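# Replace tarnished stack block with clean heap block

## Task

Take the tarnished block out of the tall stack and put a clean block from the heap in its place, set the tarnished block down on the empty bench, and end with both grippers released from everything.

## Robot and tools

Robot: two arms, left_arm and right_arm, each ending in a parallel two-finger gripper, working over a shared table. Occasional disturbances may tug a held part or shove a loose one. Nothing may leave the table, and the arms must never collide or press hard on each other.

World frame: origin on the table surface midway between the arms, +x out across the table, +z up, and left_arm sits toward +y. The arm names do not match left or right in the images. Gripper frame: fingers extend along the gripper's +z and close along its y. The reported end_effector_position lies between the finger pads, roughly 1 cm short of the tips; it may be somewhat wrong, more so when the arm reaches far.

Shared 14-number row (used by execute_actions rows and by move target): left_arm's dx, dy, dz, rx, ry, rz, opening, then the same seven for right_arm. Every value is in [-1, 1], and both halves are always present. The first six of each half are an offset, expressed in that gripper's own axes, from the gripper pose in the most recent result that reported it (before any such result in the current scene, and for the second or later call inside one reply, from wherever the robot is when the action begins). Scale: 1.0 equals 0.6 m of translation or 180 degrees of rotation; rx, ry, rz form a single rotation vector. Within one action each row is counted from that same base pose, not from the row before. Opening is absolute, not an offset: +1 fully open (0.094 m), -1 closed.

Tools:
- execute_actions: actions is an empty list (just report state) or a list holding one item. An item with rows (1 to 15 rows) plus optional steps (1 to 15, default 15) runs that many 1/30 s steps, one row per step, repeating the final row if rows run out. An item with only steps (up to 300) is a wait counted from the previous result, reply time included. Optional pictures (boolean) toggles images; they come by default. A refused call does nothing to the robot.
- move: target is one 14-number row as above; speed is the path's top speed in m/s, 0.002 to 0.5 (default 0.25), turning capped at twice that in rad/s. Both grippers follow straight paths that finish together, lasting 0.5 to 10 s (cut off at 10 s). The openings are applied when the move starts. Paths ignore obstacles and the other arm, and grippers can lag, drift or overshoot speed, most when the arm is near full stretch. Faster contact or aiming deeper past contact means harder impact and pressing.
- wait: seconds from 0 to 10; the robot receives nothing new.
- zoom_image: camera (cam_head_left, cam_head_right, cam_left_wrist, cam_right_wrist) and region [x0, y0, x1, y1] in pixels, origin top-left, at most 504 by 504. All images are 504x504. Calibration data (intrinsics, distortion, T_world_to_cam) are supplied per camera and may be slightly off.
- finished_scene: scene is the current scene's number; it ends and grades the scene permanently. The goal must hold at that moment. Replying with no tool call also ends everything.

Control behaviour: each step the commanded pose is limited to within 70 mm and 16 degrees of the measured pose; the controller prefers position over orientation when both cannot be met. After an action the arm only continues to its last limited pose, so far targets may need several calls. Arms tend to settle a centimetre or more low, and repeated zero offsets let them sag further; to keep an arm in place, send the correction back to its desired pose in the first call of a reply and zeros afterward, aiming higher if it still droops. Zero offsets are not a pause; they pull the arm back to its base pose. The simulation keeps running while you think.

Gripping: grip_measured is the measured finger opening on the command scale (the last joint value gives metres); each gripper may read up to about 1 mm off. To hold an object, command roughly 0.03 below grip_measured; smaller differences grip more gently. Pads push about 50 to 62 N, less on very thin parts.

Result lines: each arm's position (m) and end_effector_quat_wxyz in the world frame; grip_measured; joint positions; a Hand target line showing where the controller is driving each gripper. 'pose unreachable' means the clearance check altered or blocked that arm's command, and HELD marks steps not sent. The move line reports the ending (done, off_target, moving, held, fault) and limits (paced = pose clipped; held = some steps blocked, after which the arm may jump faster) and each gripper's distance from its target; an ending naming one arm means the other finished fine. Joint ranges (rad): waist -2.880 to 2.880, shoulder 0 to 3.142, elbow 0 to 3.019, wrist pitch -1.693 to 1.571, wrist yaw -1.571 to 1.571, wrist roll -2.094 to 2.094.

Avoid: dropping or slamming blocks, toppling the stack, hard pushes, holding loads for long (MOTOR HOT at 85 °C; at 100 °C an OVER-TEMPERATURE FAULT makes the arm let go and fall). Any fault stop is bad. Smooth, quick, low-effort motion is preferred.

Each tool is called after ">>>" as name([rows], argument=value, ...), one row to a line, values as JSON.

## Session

>>> execute_actions(actions=[])

Scene clock: 0.00 s of 7120.00 s.
left_arm: end_effector_position=(+0.2018, +0.5221, +0.3199) grip_measured=+1.000 end_effector_quat_wxyz=(-0.041, +0.900, -0.432, +0.031) | right_arm: end_effector_position=(+0.5804, +0.1016, +0.2036) grip_measured=+1.000 end_effector_quat_wxyz=(+0.255, +0.491, +0.594, +0.584)
Joint positions: left_arm=[ 1.066  1.169  1.324 -1.642  0.059 -1.162  0.094] | right_arm=[0.424 1.799 1.141 0.469 0.069 1.863 0.094]
Joint velocities: left_arm=[-0.005 -0.005 -0.007  0.007  0.037 -0.007  0.   ] | right_arm=[-0.024 -0.005 -0.012 -0.022 -0.007  0.007  0.   ]
Hand target (left_arm): +0.204, +0.527, +0.332; -0.056, +0.900, -0.432, +0.031
Hand target (right_arm): +0.587, +0.105, +0.227; +0.261, +0.483, +0.582, +0.600
camera_calibration (this result's frames):
cam_left_wrist: T_world_to_cam=[[0.77284, 0.627177, 0.0967856, -0.517936], [0.457005, -0.655864, 0.600823, 0.0633339], [0.4403, -0.420109, -0.793501, 0.508996], [0, 0, 0, 1]] pos_world=[0.147227, 0.580209, 0.415965]
cam_right_wrist: T_world_to_cam=[[-0.288756, 0.154541, -0.944848, 0.341135], [-0.830664, 0.450265, 0.327505, 0.369707], [0.476044, 0.87942, -0.00164526, -0.23794], [0, 0, 0, 1]] pos_world=[0.518877, -0.00993568, 0.200848]

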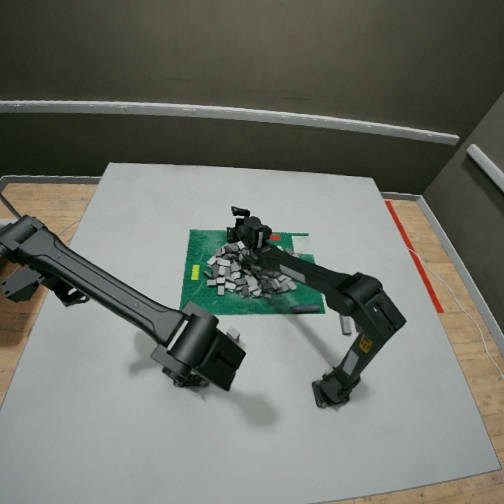

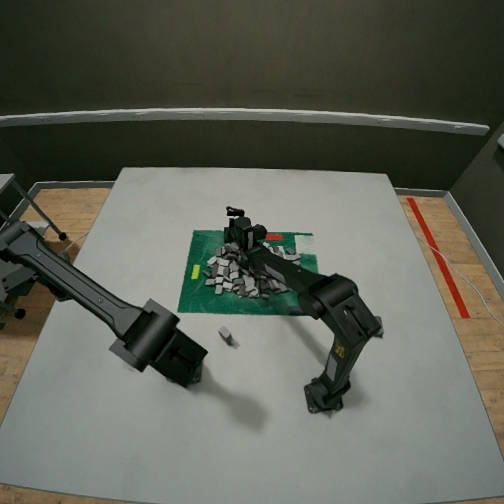

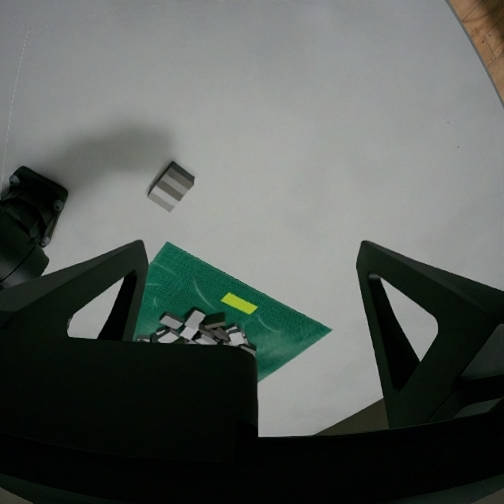

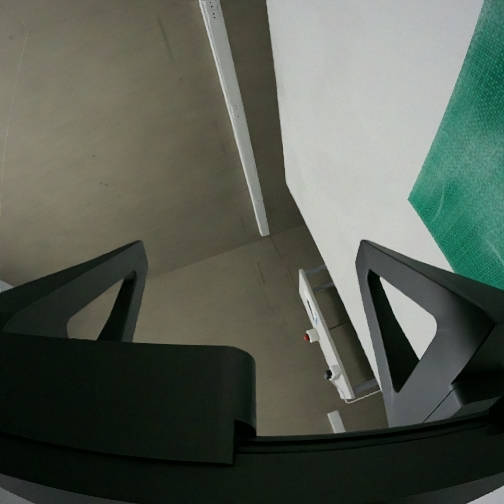

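>>> move(target=[0.31,-0.07,0.17,0,0,0.465,1,-0.058,-0.023,-0.645,0.362,0.377,-0.558,0.6])

>>> zoom_image(camera="cam_head_right", region=[180,270,300,370])

Scene clock: 13.67 s of 7120.00 s.
left_arm: end_effector_position=(+0.3571, +0.4131, +0.2318) grip_measured=+1.000 end_effector_quat_wxyz=(+0.052, -0.393, +0.918, +0.008) | right_arm: end_effector_position=(+0.2507, -0.1069, +0.2311) grip_measured=+0.602 end_effector_quat_wxyz=(-0.024, -0.376, +0.926, -0.009)
Joint positions: left_arm=[ 0.495  1.237  1.147 -1.375 -0.004 -0.293  0.094] | right_arm=[ 0.364  1.231  1.143 -1.533  0.014 -0.293  0.075]
Joint velocities: left_arm=[-0.005  0.005  0.002  0.002  0.037  0.037  0.   ] | right_arm=[-0.015  0.005 -0.002  0.002 -0.066  0.051  0.   ]
Hand target (left_arm): +0.362, +0.411, +0.227; +0.051, -0.382, +0.923, +0.010
Hand target (right_arm): +0.256, -0.101, +0.254; +0.000, -0.385, +0.923, -0.009
Off the commanded pose (left_arm): 0.008 m, 1 deg.
Off the commanded pose (right_arm): 0.025 m, 3 deg.
After step 90, 5.40 s passed at rest.
move: off_target (right_arm)
camera_calibration (this result's frames):
cam_left_wrist: T_world_to_cam=[[0.726251, -0.68703, 0.0234409, 0.0155478], [-0.603127, -0.620455, 0.501271, 0.36086], [-0.329844, -0.378187, -0.864973, 0.59917], [0, 0, 0, 1]] pos_world=[0.403986, 0.461177, 0.337012]
cam_right_wrist: T_world_to_cam=[[0.70254, -0.711623, 0.00551865, -0.256515], [-0.553864, -0.541891, 0.63213, -0.065106], [-0.446848, -0.447153, -0.774842, 0.370609], [0, 0, 0, 1]] pos_world=[0.309758, -0.0521033, 0.329735]

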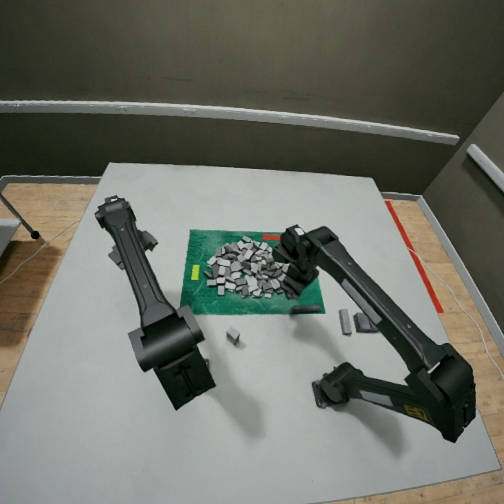

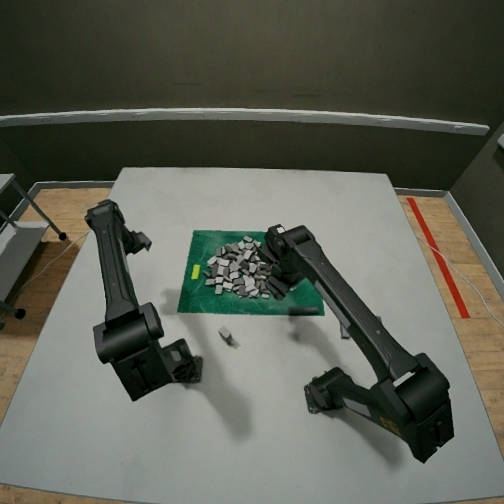

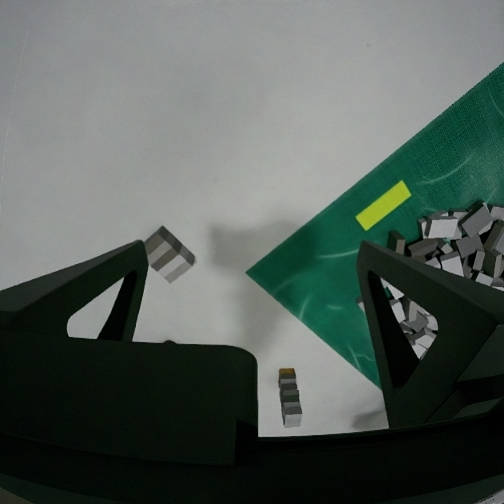

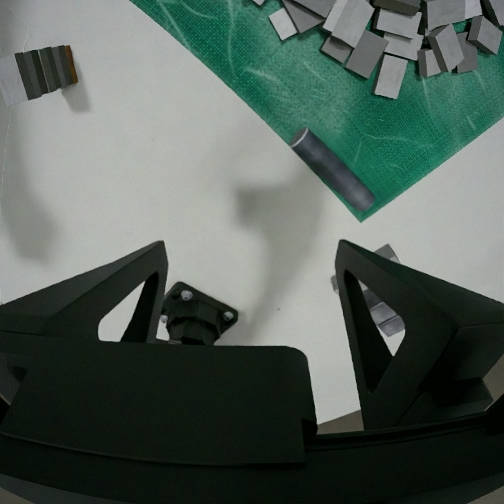

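Region (180, 270, 300, 370) of cam_head_right's 504x504 image, scaled by 4.200, with more detail than that image has.

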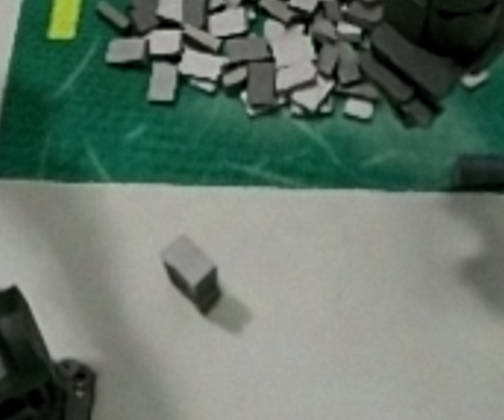

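>>> move(target=[0.16,-0.06,0.17,0,0.25,0,0.6,-0.138,0.342,0.12,0,-0.028,-0.03,0.4], speed=0.2)

>>> zoom_image(camera="cam_left_wrist", region=[170,170,340,340])

Scene clock: 24.90 s of 7120.00 s.
left_arm: end_effector_position=(+0.3296, +0.3302, +0.1227) grip_measured=+0.602 end_effector_quat_wxyz=(-0.293, -0.374, +0.868, -0.145) | right_arm: end_effector_position=(+0.1557, +0.0842, +0.1510) grip_measured=+0.402 end_effector_quat_wxyz=(+0.005, -0.422, +0.907, +0.000)
Joint positions: left_arm=[ 0.442  1.634  1.124 -1.686  0.245 -0.272  0.075] | right_arm=[ 0.933  1.408  1.093 -1.248  0.005  0.176  0.066]
Joint velocities: left_arm=[-0.005 -0.005  0.002 -0.012  0.022  0.007 -0.002] | right_arm=[-0.015 -0.005 -0.007 -0.012  0.081 -0.007  0.001]
Hand target (left_arm): +0.329, +0.324, +0.123; -0.301, -0.364, +0.869, -0.147
Hand target (right_arm): +0.161, +0.096, +0.158; +0.020, -0.419, +0.908, +0.009
Off the commanded pose (left_arm): 0.006 m, 2 deg.
Off the commanded pose (right_arm): 0.015 m, 2 deg.
After step 90, 5.87 s passed at rest.
move: off_target (right_arm)
camera_calibration (this result's frames):
cam_left_wrist: T_world_to_cam=[[0.735728, -0.676746, 0.0268157, -0.0258428], [-0.205292, -0.185103, 0.961037, 0.0161348], [-0.645415, -0.712567, -0.275116, 0.606456], [0, 0, 0, 1]] pos_world=[0.413741, 0.417638, 0.152032]
cam_right_wrist: T_world_to_cam=[[0.769757, -0.638249, 0.0106096, -0.0708098], [-0.52291, -0.620945, 0.583945, 0.0455533], [-0.366115, -0.455043, -0.811724, 0.345164], [0, 0, 0, 1]] pos_world=[0.204696, 0.140156, 0.254328]

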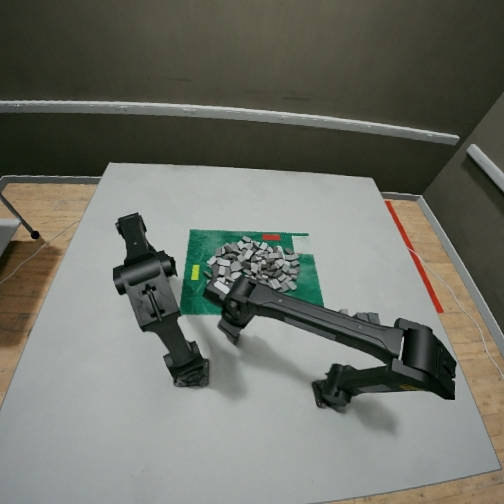

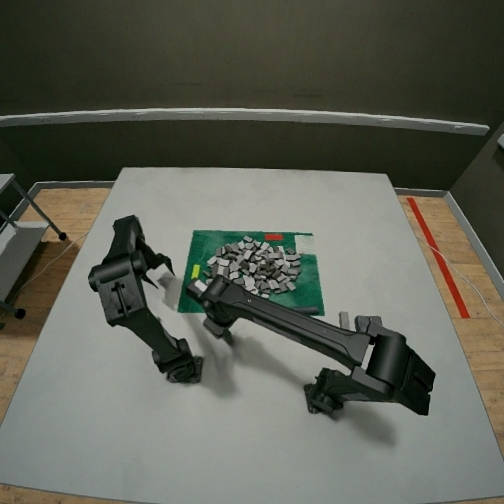

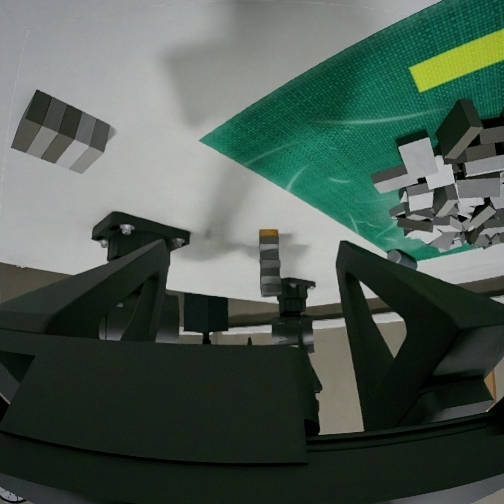

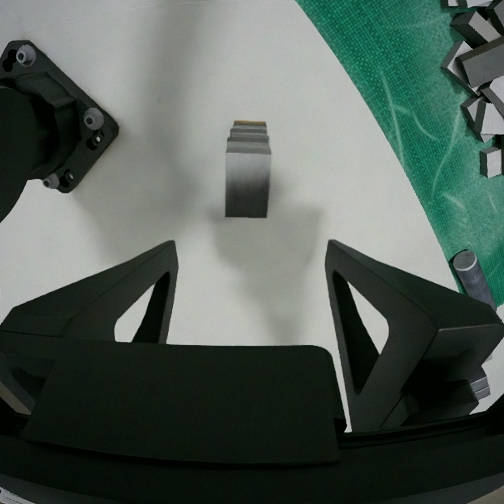

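Region (170, 170, 340, 340) of cam_left_wrist's 504x504 image, scaled by 2.965, with more detail than that image has.

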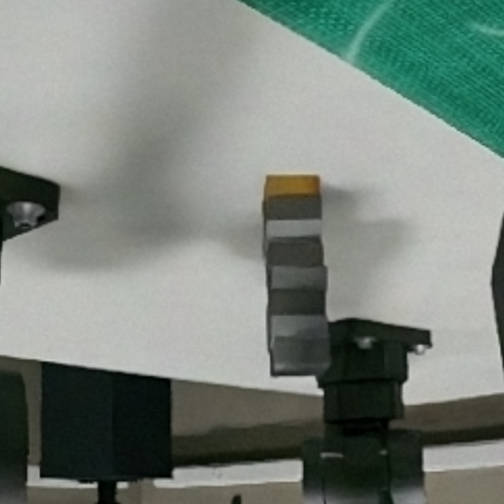

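>>> move(target=[0,0,0,0,0,0,0.6,-0.003,0.003,0.205,0,0,0,0.4], speed=0.08)

>>> zoom_image(camera="cam_left_wrist", region=[210,210,330,330])

Scene clock: 32.97 s of 7120.00 s.
left_arm: end_effector_position=(+0.3296, +0.3302, +0.1227) grip_measured=+0.602 end_effector_quat_wxyz=(-0.293, -0.374, +0.868, -0.145) | right_arm: end_effector_position=(+0.1554, +0.0835, +0.0325) grip_measured=+0.402 end_effector_quat_wxyz=(+0.002, -0.420, +0.907, -0.002)
Joint positions: left_arm=[ 0.442  1.634  1.124 -1.686  0.245 -0.271  0.075] | right_arm=[ 0.933  1.565  0.914 -0.918  0.005  0.179  0.066]
Joint velocities: left_arm=[ 0.005  0.005 -0.022  0.002 -0.007  0.022 -0.   ] | right_arm=[-0.005 -0.005 -0.017  0.002  0.007 -0.095 -0.   ]
Hand target (left_arm): +0.330, +0.330, +0.123; -0.293, -0.374, +0.868, -0.145
Hand target (right_arm): +0.154, +0.086, +0.029; +0.005, -0.422, +0.907, -0.000
Off the commanded pose (left_arm): 0.000 m, 0 deg.
Off the commanded pose (right_arm): 0.006 m, 0 deg.
After step 90, 3.17 s passed at rest.
move: done
camera_calibration (this result's frames):
cam_left_wrist: T_world_to_cam=[[0.735312, -0.677179, 0.0272862, -0.0256204], [-0.205748, -0.184687, 0.96102, 0.0161498], [-0.645743, -0.712263, -0.27513, 0.606466], [0, 0, 0, 1]] pos_world=[0.413783, 0.417597, 0.152036]
cam_right_wrist: T_world_to_cam=[[0.767833, -0.640539, 0.0119352, -0.069295], [-0.523312, -0.616344, 0.588442, 0.113701], [-0.369564, -0.458071, -0.808451, 0.249226], [0, 0, 0, 1]] pos_world=[0.204813, 0.139856, 0.135407]

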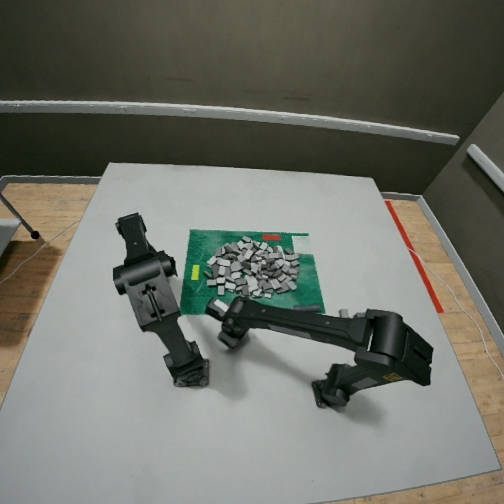

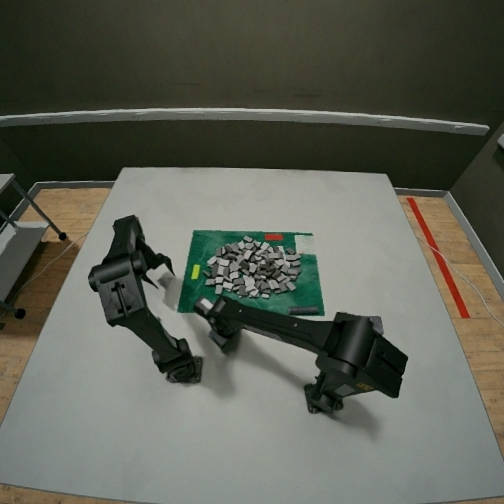

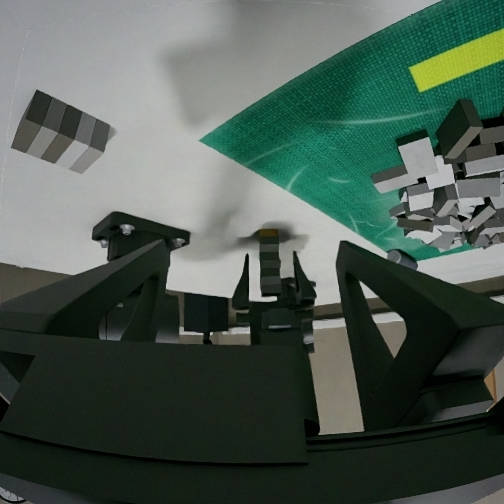

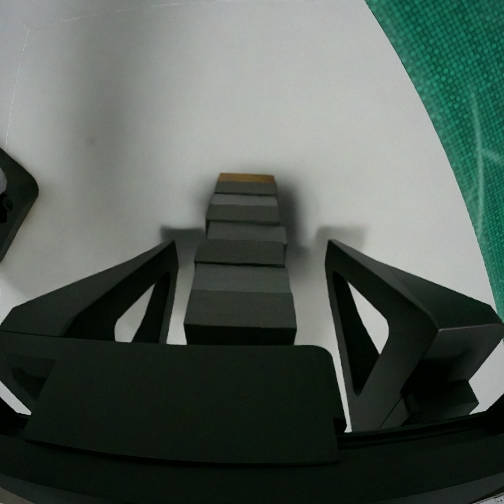

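Region (210, 210, 330, 330) of cam_left_wrist's 504x504 image, scaled by 4.200, with more detail than that image has.

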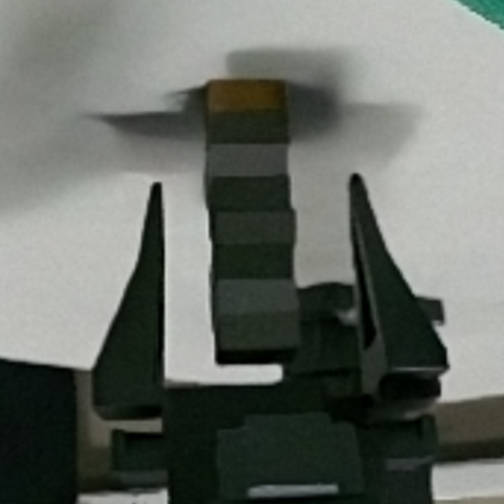

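>>> move(target=[0,0,0,0,0,0,0.6,-0.004,0.012,0.028,0,0,0,0], speed=0.02)

>>> zoom_image(camera="cam_left_wrist", region=[210,210,330,330])

Scene clock: 38.70 s of 7120.00 s.
left_arm: end_effector_position=(+0.3296, +0.3302, +0.1227) grip_measured=+0.602 end_effector_quat_wxyz=(-0.293, -0.374, +0.868, -0.145) | right_arm: end_effector_position=(+0.1554, +0.0888, +0.0230) grip_measured=+0.002 end_effector_quat_wxyz=(+0.004, -0.419, +0.908, -0.001)
Joint positions: left_arm=[ 0.442  1.634  1.124 -1.686  0.245 -0.271  0.075] | right_arm=[ 0.939  1.59   0.914 -0.889  0.005  0.188  0.047]
Joint velocities: left_arm=[-0.005  0.005  0.002 -0.002 -0.11  -0.007 -0.   ] | right_arm=[ 0.005  0.015 -0.002 -0.012 -0.007 -0.007 -0.   ]
Hand target (left_arm): +0.330, +0.330, +0.123; -0.293, -0.374, +0.868, -0.145
Hand target (right_arm): +0.151, +0.090, +0.016; +0.002, -0.420, +0.907, -0.002
Off the commanded pose (left_arm): 0.000 m, 0 deg.
Off the commanded pose (right_arm): 0.008 m, 0 deg.
After step 90, 1.57 s passed at rest.
move: done
camera_calibration (this result's frames):
cam_left_wrist: T_world_to_cam=[[0.735312, -0.677179, 0.0272862, -0.0256204], [-0.205748, -0.184687, 0.96102, 0.0161498], [-0.645743, -0.712263, -0.27513, 0.606466], [0, 0, 0, 1]] pos_world=[0.413783, 0.417597, 0.152036]
cam_right_wrist: T_world_to_cam=[[0.766588, -0.642041, 0.0112302, -0.0655232], [-0.5256, -0.617319, 0.585374, 0.123081], [-0.368902, -0.454643, -0.810686, 0.243636], [0, 0, 0, 1]] pos_world=[0.204798, 0.144679, 0.126199]

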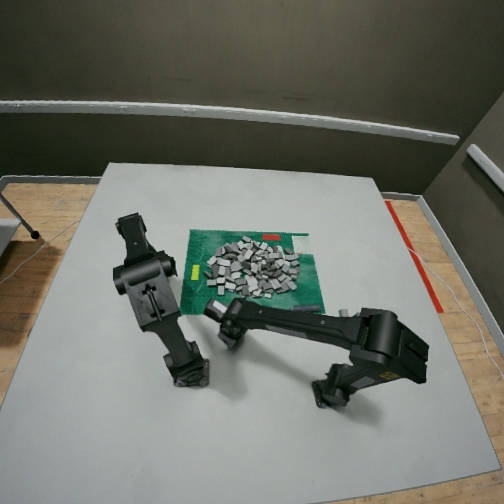

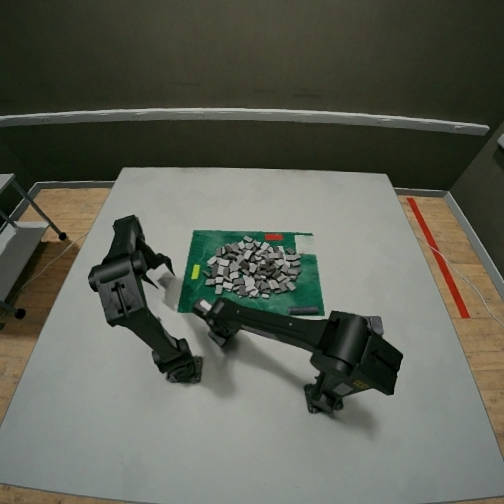

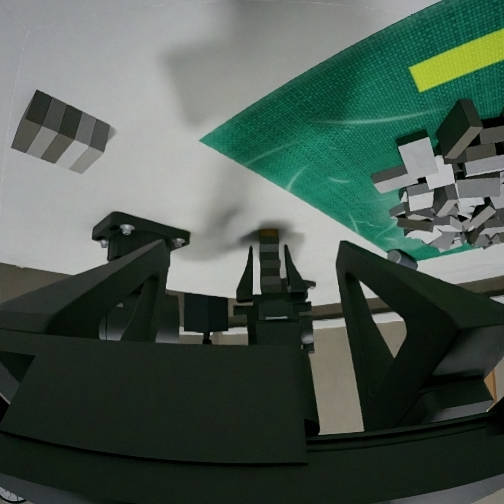

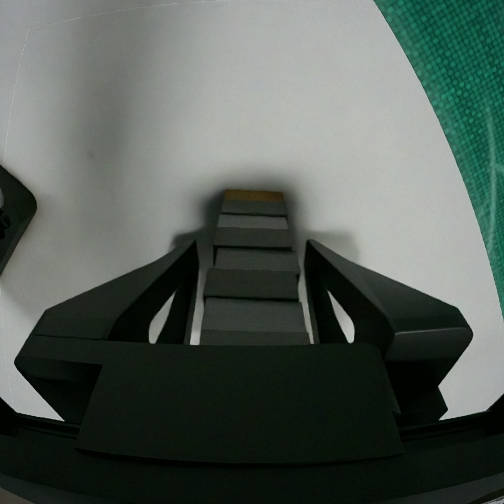

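Region (210, 210, 330, 330) of cam_left_wrist's 504x504 image, scaled by 4.200, with more detail than that image has.

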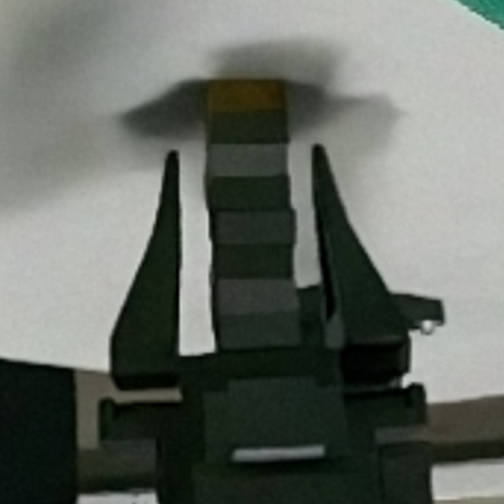

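>>> move(target=[0,0,0,0,0,0,0.6,0.004,0.001,0.017,0,0,0,0], speed=0.02)

>>> zoom_image(camera="cam_left_wrist", region=[210,210,330,330])

Scene clock: 42.33 s of 7120.00 s.
left_arm: end_effector_position=(+0.3296, +0.3302, +0.1227) grip_measured=+0.602 end_effector_quat_wxyz=(-0.293, -0.374, +0.868, -0.145) | right_arm: end_effector_position=(+0.1544, +0.0870, +0.0200) grip_measured=+0.002 end_effector_quat_wxyz=(+0.005, -0.419, +0.908, -0.000)
Joint positions: left_arm=[ 0.442  1.634  1.124 -1.686  0.245 -0.271  0.075] | right_arm=[ 0.939  1.59   0.904 -0.878  0.005  0.188  0.047]
Joint velocities: left_arm=[-0.015 -0.005  0.007  0.002 -0.022  0.007  0.001] | right_arm=[ 0.005 -0.005 -0.012  0.002  0.066  0.051  0.   ]
Hand target (left_arm): +0.330, +0.330, +0.123; -0.293, -0.374, +0.868, -0.145
Hand target (right_arm): +0.153, +0.087, +0.013; +0.004, -0.419, +0.908, -0.001
Off the commanded pose (left_arm): 0.000 m, 0 deg.
Off the commanded pose (right_arm): 0.007 m, 0 deg.
move: done
camera_calibration (this result's frames):
cam_left_wrist: T_world_to_cam=[[0.735312, -0.677179, 0.0272862, -0.0256204], [-0.205748, -0.184687, 0.96102, 0.0161498], [-0.645743, -0.712263, -0.27513, 0.606466], [0, 0, 0, 1]] pos_world=[0.413783, 0.417597, 0.152036]
cam_right_wrist: T_world_to_cam=[[0.766089, -0.642641, 0.0109514, -0.0657147], [-0.526511, -0.617697, 0.584155, 0.1234], [-0.368637, -0.453281, -0.811568, 0.239949], [0, 0, 0, 1]] pos_world=[0.203769, 0.142757, 0.12337]

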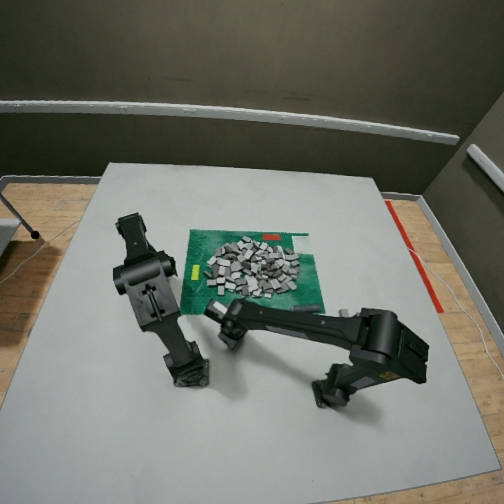

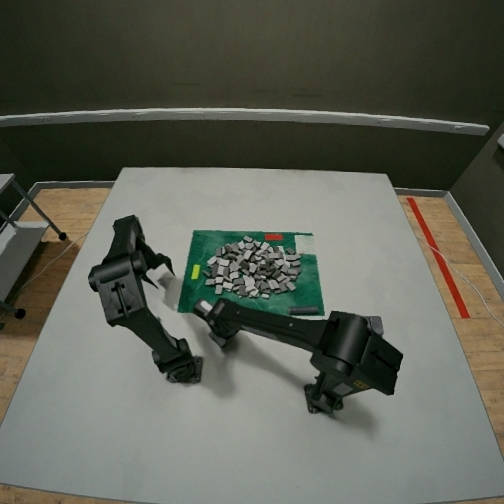

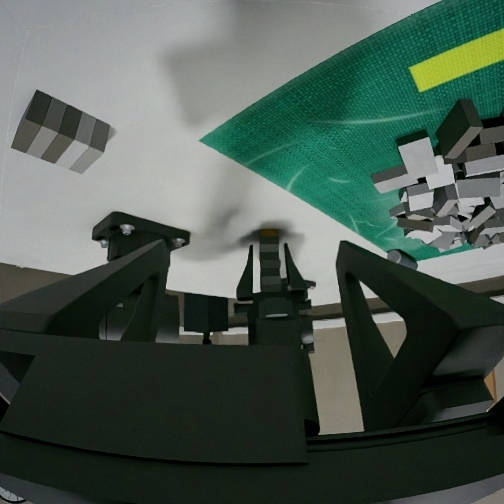

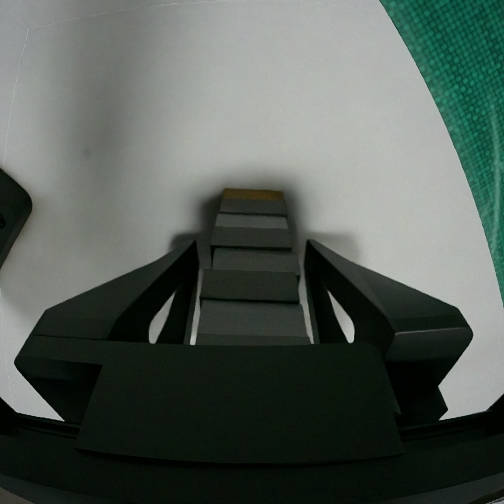

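Region (210, 210, 330, 330) of cam_left_wrist's 504x504 image, scaled by 4.200, with more detail than that image has.

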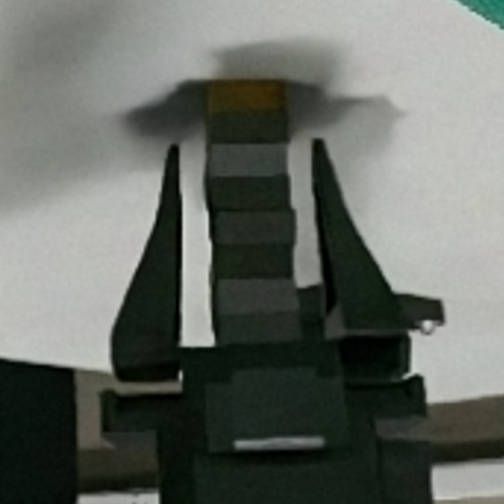

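>>> move(target=[0,0,0,0,0,0,0.6,0,0,0.014,0,0,0,-0.2], speed=0.02)

>>> move(target=[0,0,0,0,0,0,0.6,0,0,0,0,0,0,-0.53])

>>> move(target=[0,0,0,0,0,0,0.6,-0.02,0.003,-0.07,0,-0.015,0,-0.53], speed=0.05)

>>> zoom_image(camera="cam_left_wrist", region=[210,210,330,330])

Scene clock: 48.67 s of 7120.00 s.
left_arm: end_effector_position=(+0.3296, +0.3302, +0.1227) grip_measured=+0.602 end_effector_quat_wxyz=(-0.293, -0.374, +0.868, -0.145) | right_arm: end_effector_position=(+0.1545, +0.0871, +0.0200) grip_measured=-0.198 end_effector_quat_wxyz=(+0.005, -0.419, +0.908, -0.000)
Joint positions: left_arm=[ 0.442  1.634  1.124 -1.686  0.245 -0.271  0.075] | right_arm=[ 0.939  1.59   0.904 -0.877  0.005  0.188  0.038]
Joint velocities: left_arm=[-0.005 -0.005 -0.002 -0.007 -0.051 -0.066 -0.001] | right_arm=[-0.015 -0.015 -0.022 -0.012 -0.007  0.051 -0.001]
Hand target (left_arm): +0.330, +0.330, +0.123; -0.293, -0.374, +0.868, -0.145
Hand target (right_arm): +0.154, +0.087, +0.012; +0.004, -0.419, +0.908, -0.000
Off the commanded pose (left_arm): 0.000 m, 0 deg.
Off the commanded pose (right_arm): 0.008 m, 0 deg.
After step 90, 2.63 s passed at rest.
move: done
camera_calibration (this result's frames):
cam_left_wrist: T_world_to_cam=[[0.735312, -0.677179, 0.0272862, -0.0256204], [-0.205748, -0.184687, 0.96102, 0.0161498], [-0.645743, -0.712263, -0.27513, 0.606466], [0, 0, 0, 1]] pos_world=[0.413783, 0.417597, 0.152036]
cam_right_wrist: T_world_to_cam=[[0.766087, -0.642644, 0.0108829, -0.0656959], [-0.526621, -0.61789, 0.583851, 0.123514], [-0.368484, -0.453012, -0.811788, 0.23996], [0, 0, 0, 1]] pos_world=[0.203796, 0.142804, 0.123398]

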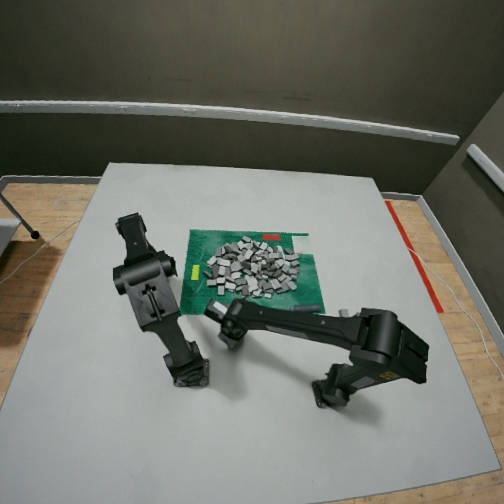

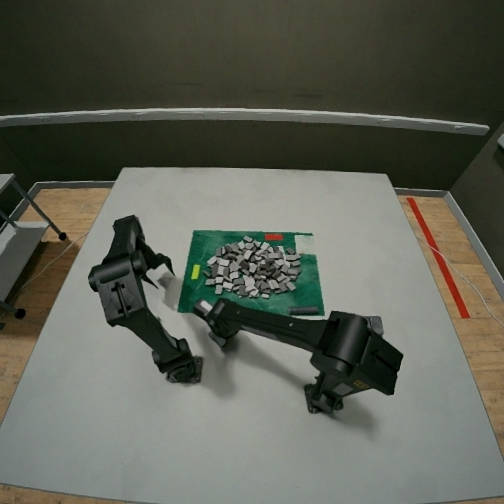

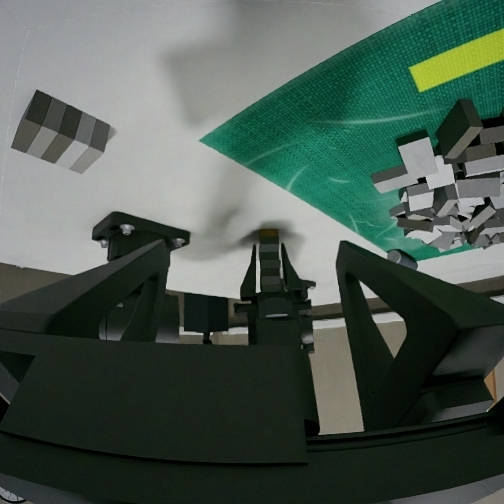

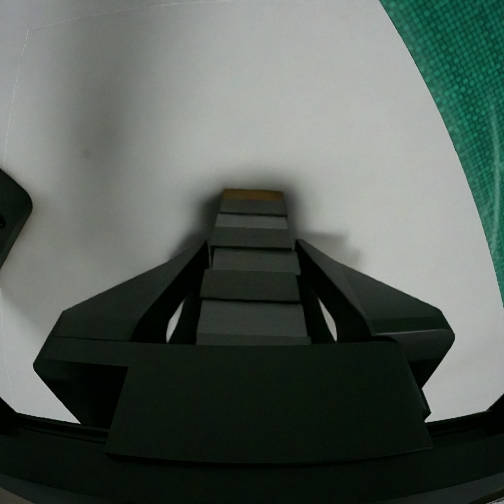

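Scene clock: 49.17 s of 7120.00 s.
left_arm: end_effector_position=(+0.3296, +0.3302, +0.1227) grip_measured=+0.602 end_effector_quat_wxyz=(-0.293, -0.374, +0.868, -0.145) | right_arm: end_effector_position=(+0.1544, +0.0871, +0.0200) grip_measured=-0.468 end_effector_quat_wxyz=(+0.005, -0.419, +0.908, +0.000)
Joint positions: left_arm=[ 0.442  1.634  1.124 -1.686  0.245 -0.271  0.075] | right_arm=[ 0.939  1.59   0.904 -0.877  0.005  0.188  0.025]
Joint velocities: left_arm=[-0.005  0.005  0.007 -0.012  0.007  0.066 -0.   ] | right_arm=[ 0.005 -0.015  0.007  0.007 -0.051  0.037 -0.002]
Hand target (left_arm): +0.330, +0.330, +0.123; -0.293, -0.374, +0.868, -0.145
Hand target (right_arm): +0.154, +0.087, +0.020; +0.005, -0.419, +0.908, -0.000
Off the commanded pose (left_arm): 0.000 m, 0 deg.
Off the commanded pose (right_arm): 0.000 m, 0 deg.
move: done
camera_calibration (this result's frames):
cam_left_wrist: T_world_to_cam=[[0.735312, -0.677179, 0.0272862, -0.0256204], [-0.205748, -0.184687, 0.96102, 0.0161498], [-0.645743, -0.712263, -0.27513, 0.606466], [0, 0, 0, 1]] pos_world=[0.413783, 0.417597, 0.152036]
cam_right_wrist: T_world_to_cam=[[0.766093, -0.642644, 0.0105076, -0.0656247], [-0.526426, -0.618002, 0.583909, 0.123483], [-0.368752, -0.45286, -0.811751, 0.239981], [0, 0, 0, 1]] pos_world=[0.203773, 0.142817, 0.123392]

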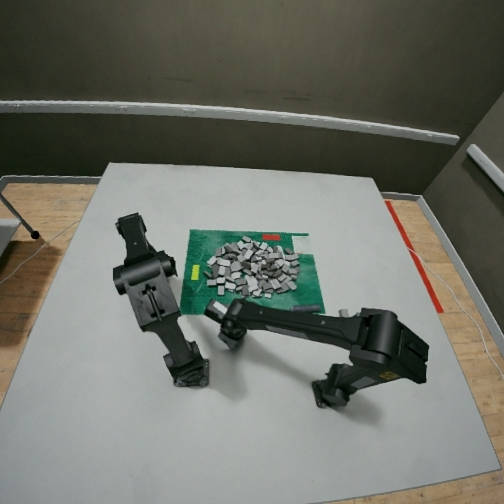

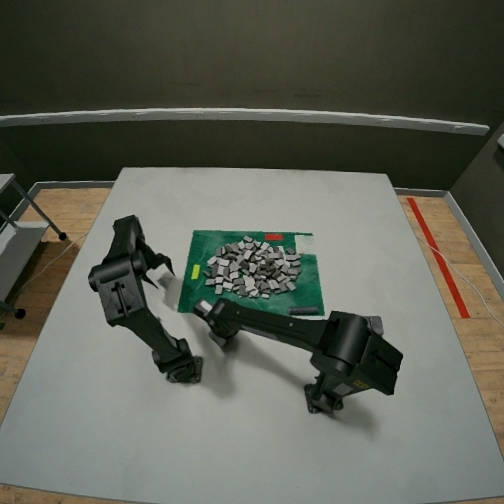

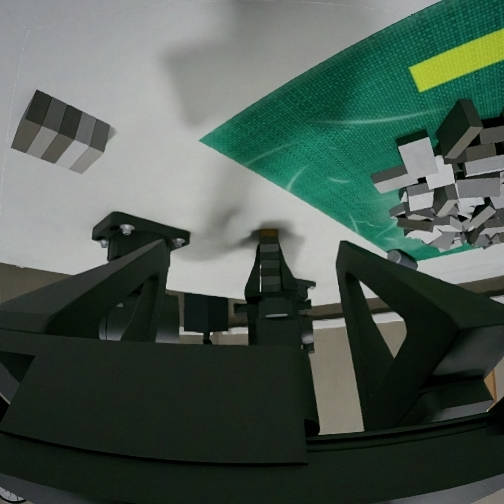

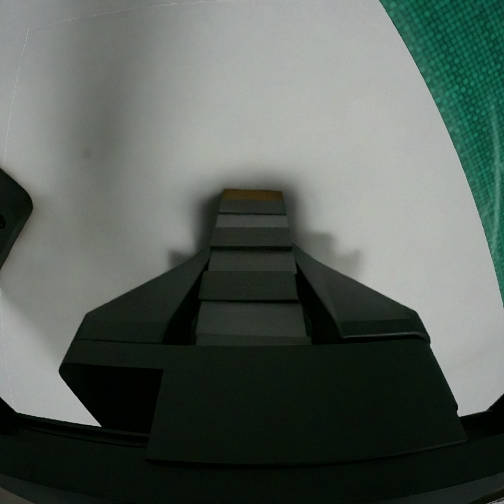

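Scene clock: 50.40 s of 7120.00 s.
left_arm: end_effector_position=(+0.3296, +0.3302, +0.1227) grip_measured=+0.602 end_effector_quat_wxyz=(-0.293, -0.374, +0.868, -0.145) | right_arm: end_effector_position=(+0.1492, +0.0764, +0.0277) grip_measured=-0.468 end_effector_quat_wxyz=(-0.009, -0.419, +0.908, -0.012)
Joint positions: left_arm=[ 0.442  1.634  1.124 -1.686  0.245 -0.271  0.075] | right_arm=[ 0.939  1.569  0.904 -0.934  0.009  0.188  0.025]
Joint velocities: left_arm=[-0.005 -0.015  0.002 -0.007 -0.022  0.051 -0.   ] | right_arm=[-0.005 -0.015  0.002 -0.007  0.037 -0.022 -0.001]
Hand target (left_arm): +0.330, +0.330, +0.123; -0.293, -0.374, +0.868, -0.145
Hand target (right_arm): +0.161, +0.096, +0.062; +0.026, -0.419, +0.908, +0.010
Off the commanded pose (left_arm): 0.000 m, 0 deg.
Off the commanded pose (right_arm): 0.042 m, 5 deg.
move: off_target (right_arm)
camera_calibration (this result's frames):
cam_left_wrist: T_world_to_cam=[[0.735312, -0.677179, 0.0272862, -0.0256204], [-0.205748, -0.184687, 0.96102, 0.0161498], [-0.645743, -0.712263, -0.27513, 0.606466], [0, 0, 0, 1]] pos_world=[0.413783, 0.417597, 0.152036]
cam_right_wrist: T_world_to_cam=[[0.766351, -0.642072, 0.0211972, -0.0689243], [-0.517743, -0.59775, 0.612076, 0.105994], [-0.380326, -0.480039, -0.790515, 0.242695], [0, 0, 0, 1]] pos_world=[0.200001, 0.135607, 0.128439]

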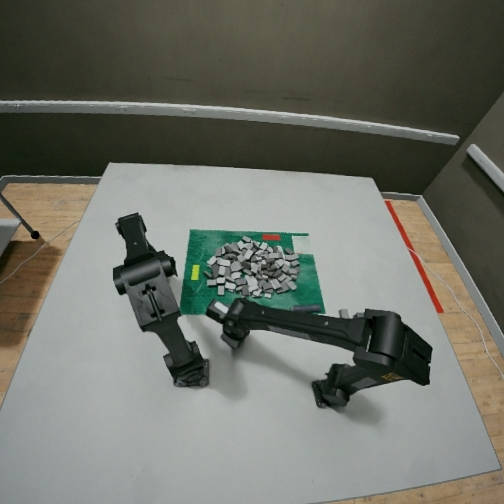

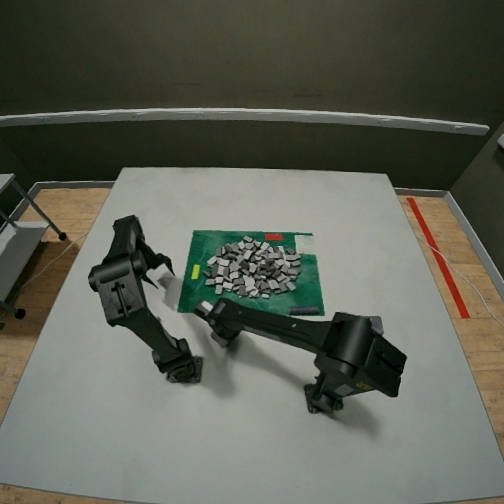

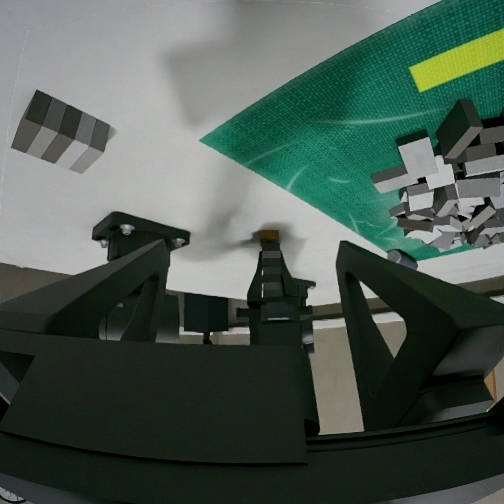

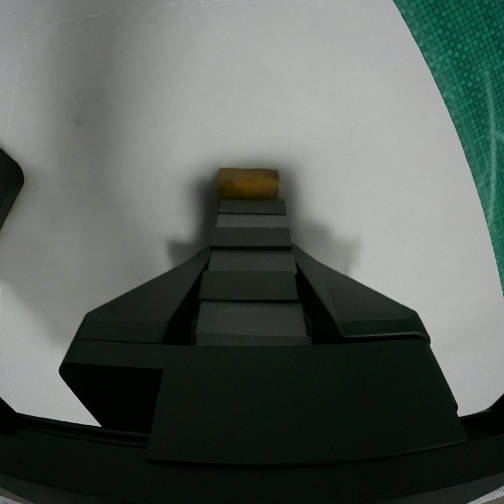

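Region (210, 210, 330, 330) of cam_left_wrist's 504x504 image, scaled by 4.200, with more detail than that image has.

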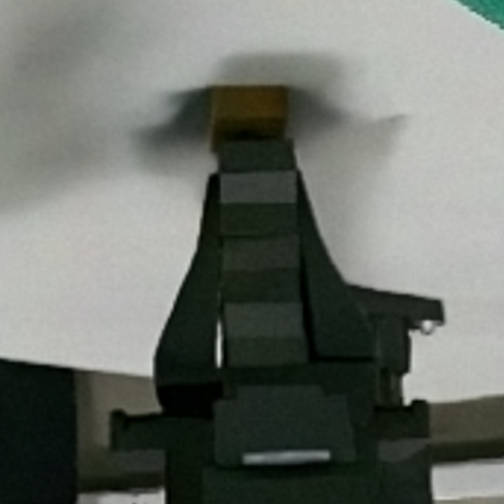

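>>> move(target=[0,0,0,0,0,0,0.2,0.3,-0.37,-0.22,0,-0.025,0,-0.53], speed=0.15)

>>> move(target=[0.36,-0.05,0.32,-0.012,-0.212,-0.015,0.2,0,0,0,0,0,0,-0.53])

Scene clock: 60.73 s of 7120.00 s.
left_arm: end_effector_position=(+0.3296, +0.3302, +0.1227) grip_measured=+0.202 end_effector_quat_wxyz=(-0.293, -0.374, +0.868, -0.145) | right_arm: end_effector_position=(+0.1874, -0.2044, +0.1326) grip_measured=-0.468 end_effector_quat_wxyz=(-0.020, -0.416, +0.909, +0.012)
Joint positions: left_arm=[ 0.442  1.634  1.124 -1.686  0.245 -0.271  0.056] | right_arm=[ 0.094  1.016  0.724 -1.323 -0.015 -0.651  0.025]
Joint velocities: left_arm=[-0.005 -0.005  0.002 -0.002 -0.007  0.022 -0.001] | right_arm=[-0.015 -0.005 -0.007 -0.007 -0.007  0.022 -0.001]
Hand target (left_arm): +0.330, +0.330, +0.123; -0.293, -0.374, +0.868, -0.145
Hand target (right_arm): +0.206, -0.201, +0.164; +0.020, -0.419, +0.908, +0.006
Off the commanded pose (left_arm): 0.000 m, 0 deg.
Off the commanded pose (right_arm): 0.038 m, 5 deg.
After step 90, 4.67 s passed at rest.
move: off_target (right_arm)
camera_calibration (this result's frames):
cam_left_wrist: T_world_to_cam=[[0.735312, -0.677179, 0.0272862, -0.0256204], [-0.205748, -0.184687, 0.96102, 0.0161498], [-0.645743, -0.712263, -0.27513, 0.606466], [0, 0, 0, 1]] pos_world=[0.413783, 0.417597, 0.152036]
cam_right_wrist: T_world_to_cam=[[0.761694, -0.647151, -0.0319073, -0.273906], [-0.497441, -0.615621, 0.611199, -0.113645], [-0.41518, -0.449675, -0.790834, 0.218127], [0, 0, 0, 1]] pos_world=[0.242663, -0.149134, 0.233222]

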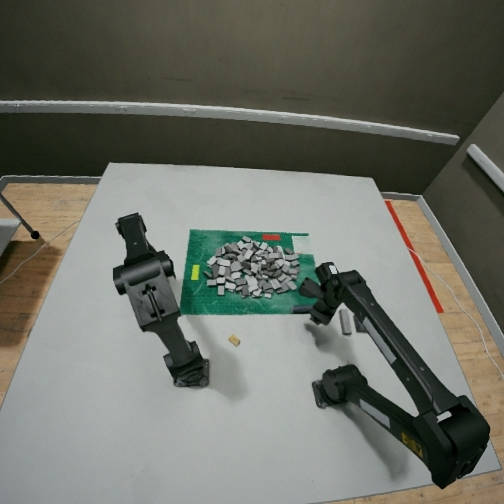

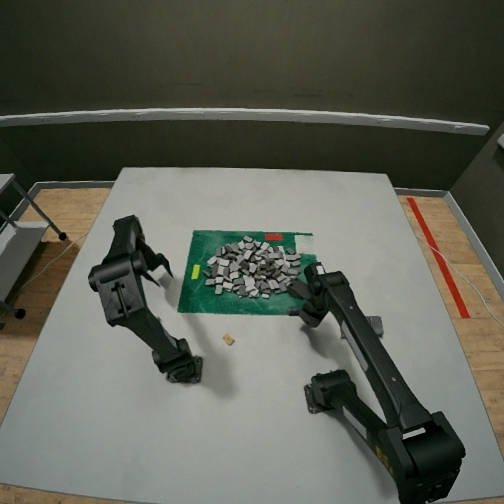

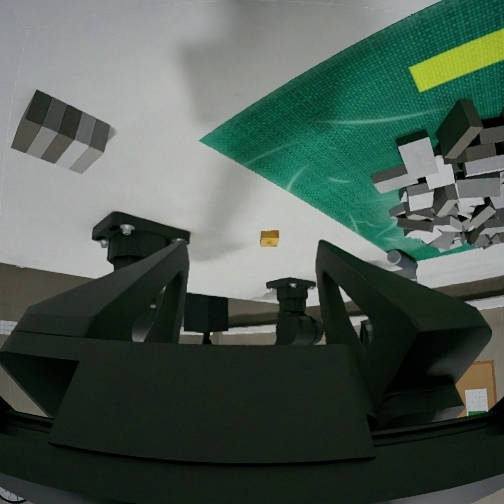

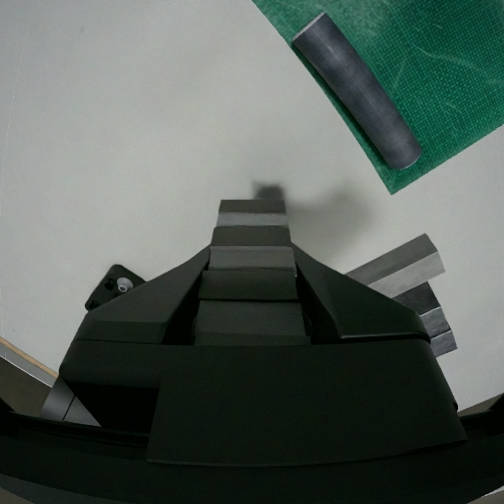

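Scene clock: 62.90 s of 7120.00 s.
left_arm: end_effector_position=(+0.1594, +0.1022, +0.1004) grip_measured=+0.202 end_effector_quat_wxyz=(+0.002, -0.414, +0.910, +0.021) | right_arm: end_effector_position=(+0.1815, -0.2057, +0.1259) grip_measured=-0.468 end_effector_quat_wxyz=(-0.030, -0.416, +0.909, +0.014)
Joint positions: left_arm=[-0.846  0.85   0.547 -1.308 -0.017 -1.679  0.056] | right_arm=[ 0.094  1.02   0.707 -1.323 -0.015 -0.651  0.025]
Joint velocities: left_arm=[-0.005 -0.015 -0.012 -0.012 -0.007 -0.022  0.   ] | right_arm=[ 0.015 -0.005  0.002  0.017  0.022  0.007 -0.   ]
Hand target (left_arm): +0.162, +0.099, +0.101; +0.005, -0.416, +0.909, +0.019
Hand target (right_arm): +0.187, -0.204, +0.133; -0.020, -0.416, +0.909, +0.012
Off the commanded pose (left_arm): 0.008 m, 2 deg.
Off the commanded pose (right_arm): 0.009 m, 1 deg.
move: done
camera_calibration (this result's frames):
cam_left_wrist: T_world_to_cam=[[0.756381, -0.652883, -0.040391, -0.0532773], [-0.519631, -0.637217, 0.569156, 0.0961576], [-0.39733, -0.40951, -0.821237, 0.312321], [0, 0, 0, 1]] pos_world=[0.214359, 0.154388, 0.199609]
cam_right_wrist: T_world_to_cam=[[0.760908, -0.647317, -0.0447275, -0.268709], [-0.484763, -0.612941, 0.623945, -0.116566], [-0.431306, -0.453083, -0.780187, 0.210645], [0, 0, 0, 1]] pos_world=[0.238808, -0.149949, 0.225055]

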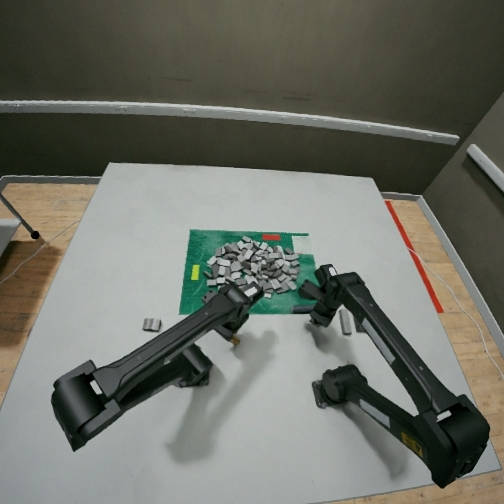

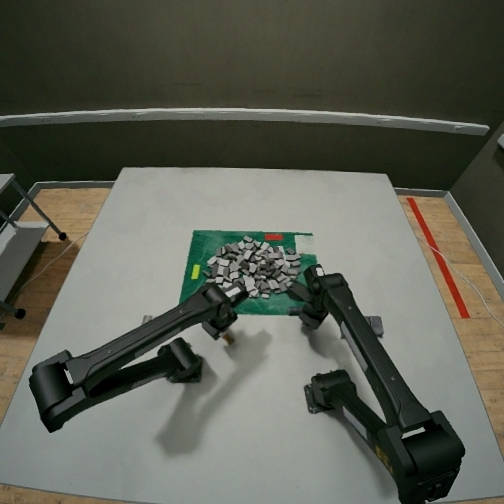

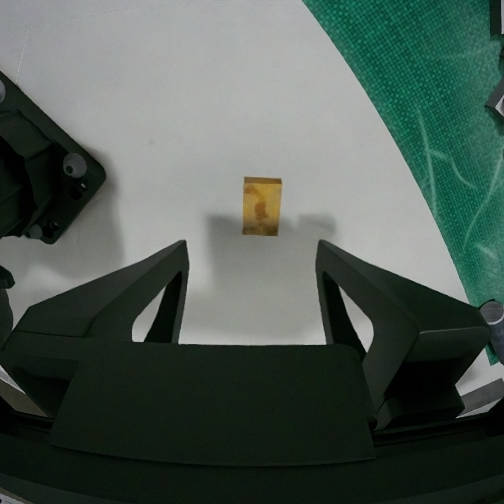

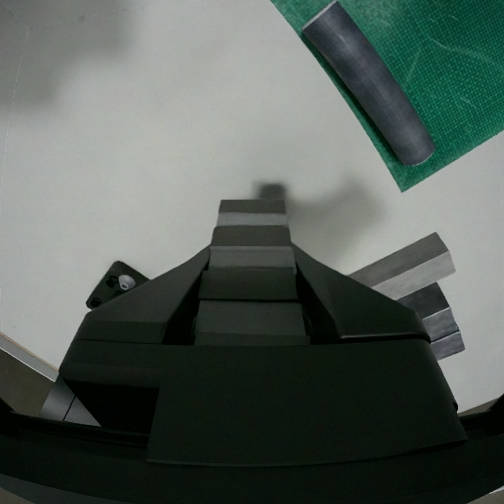

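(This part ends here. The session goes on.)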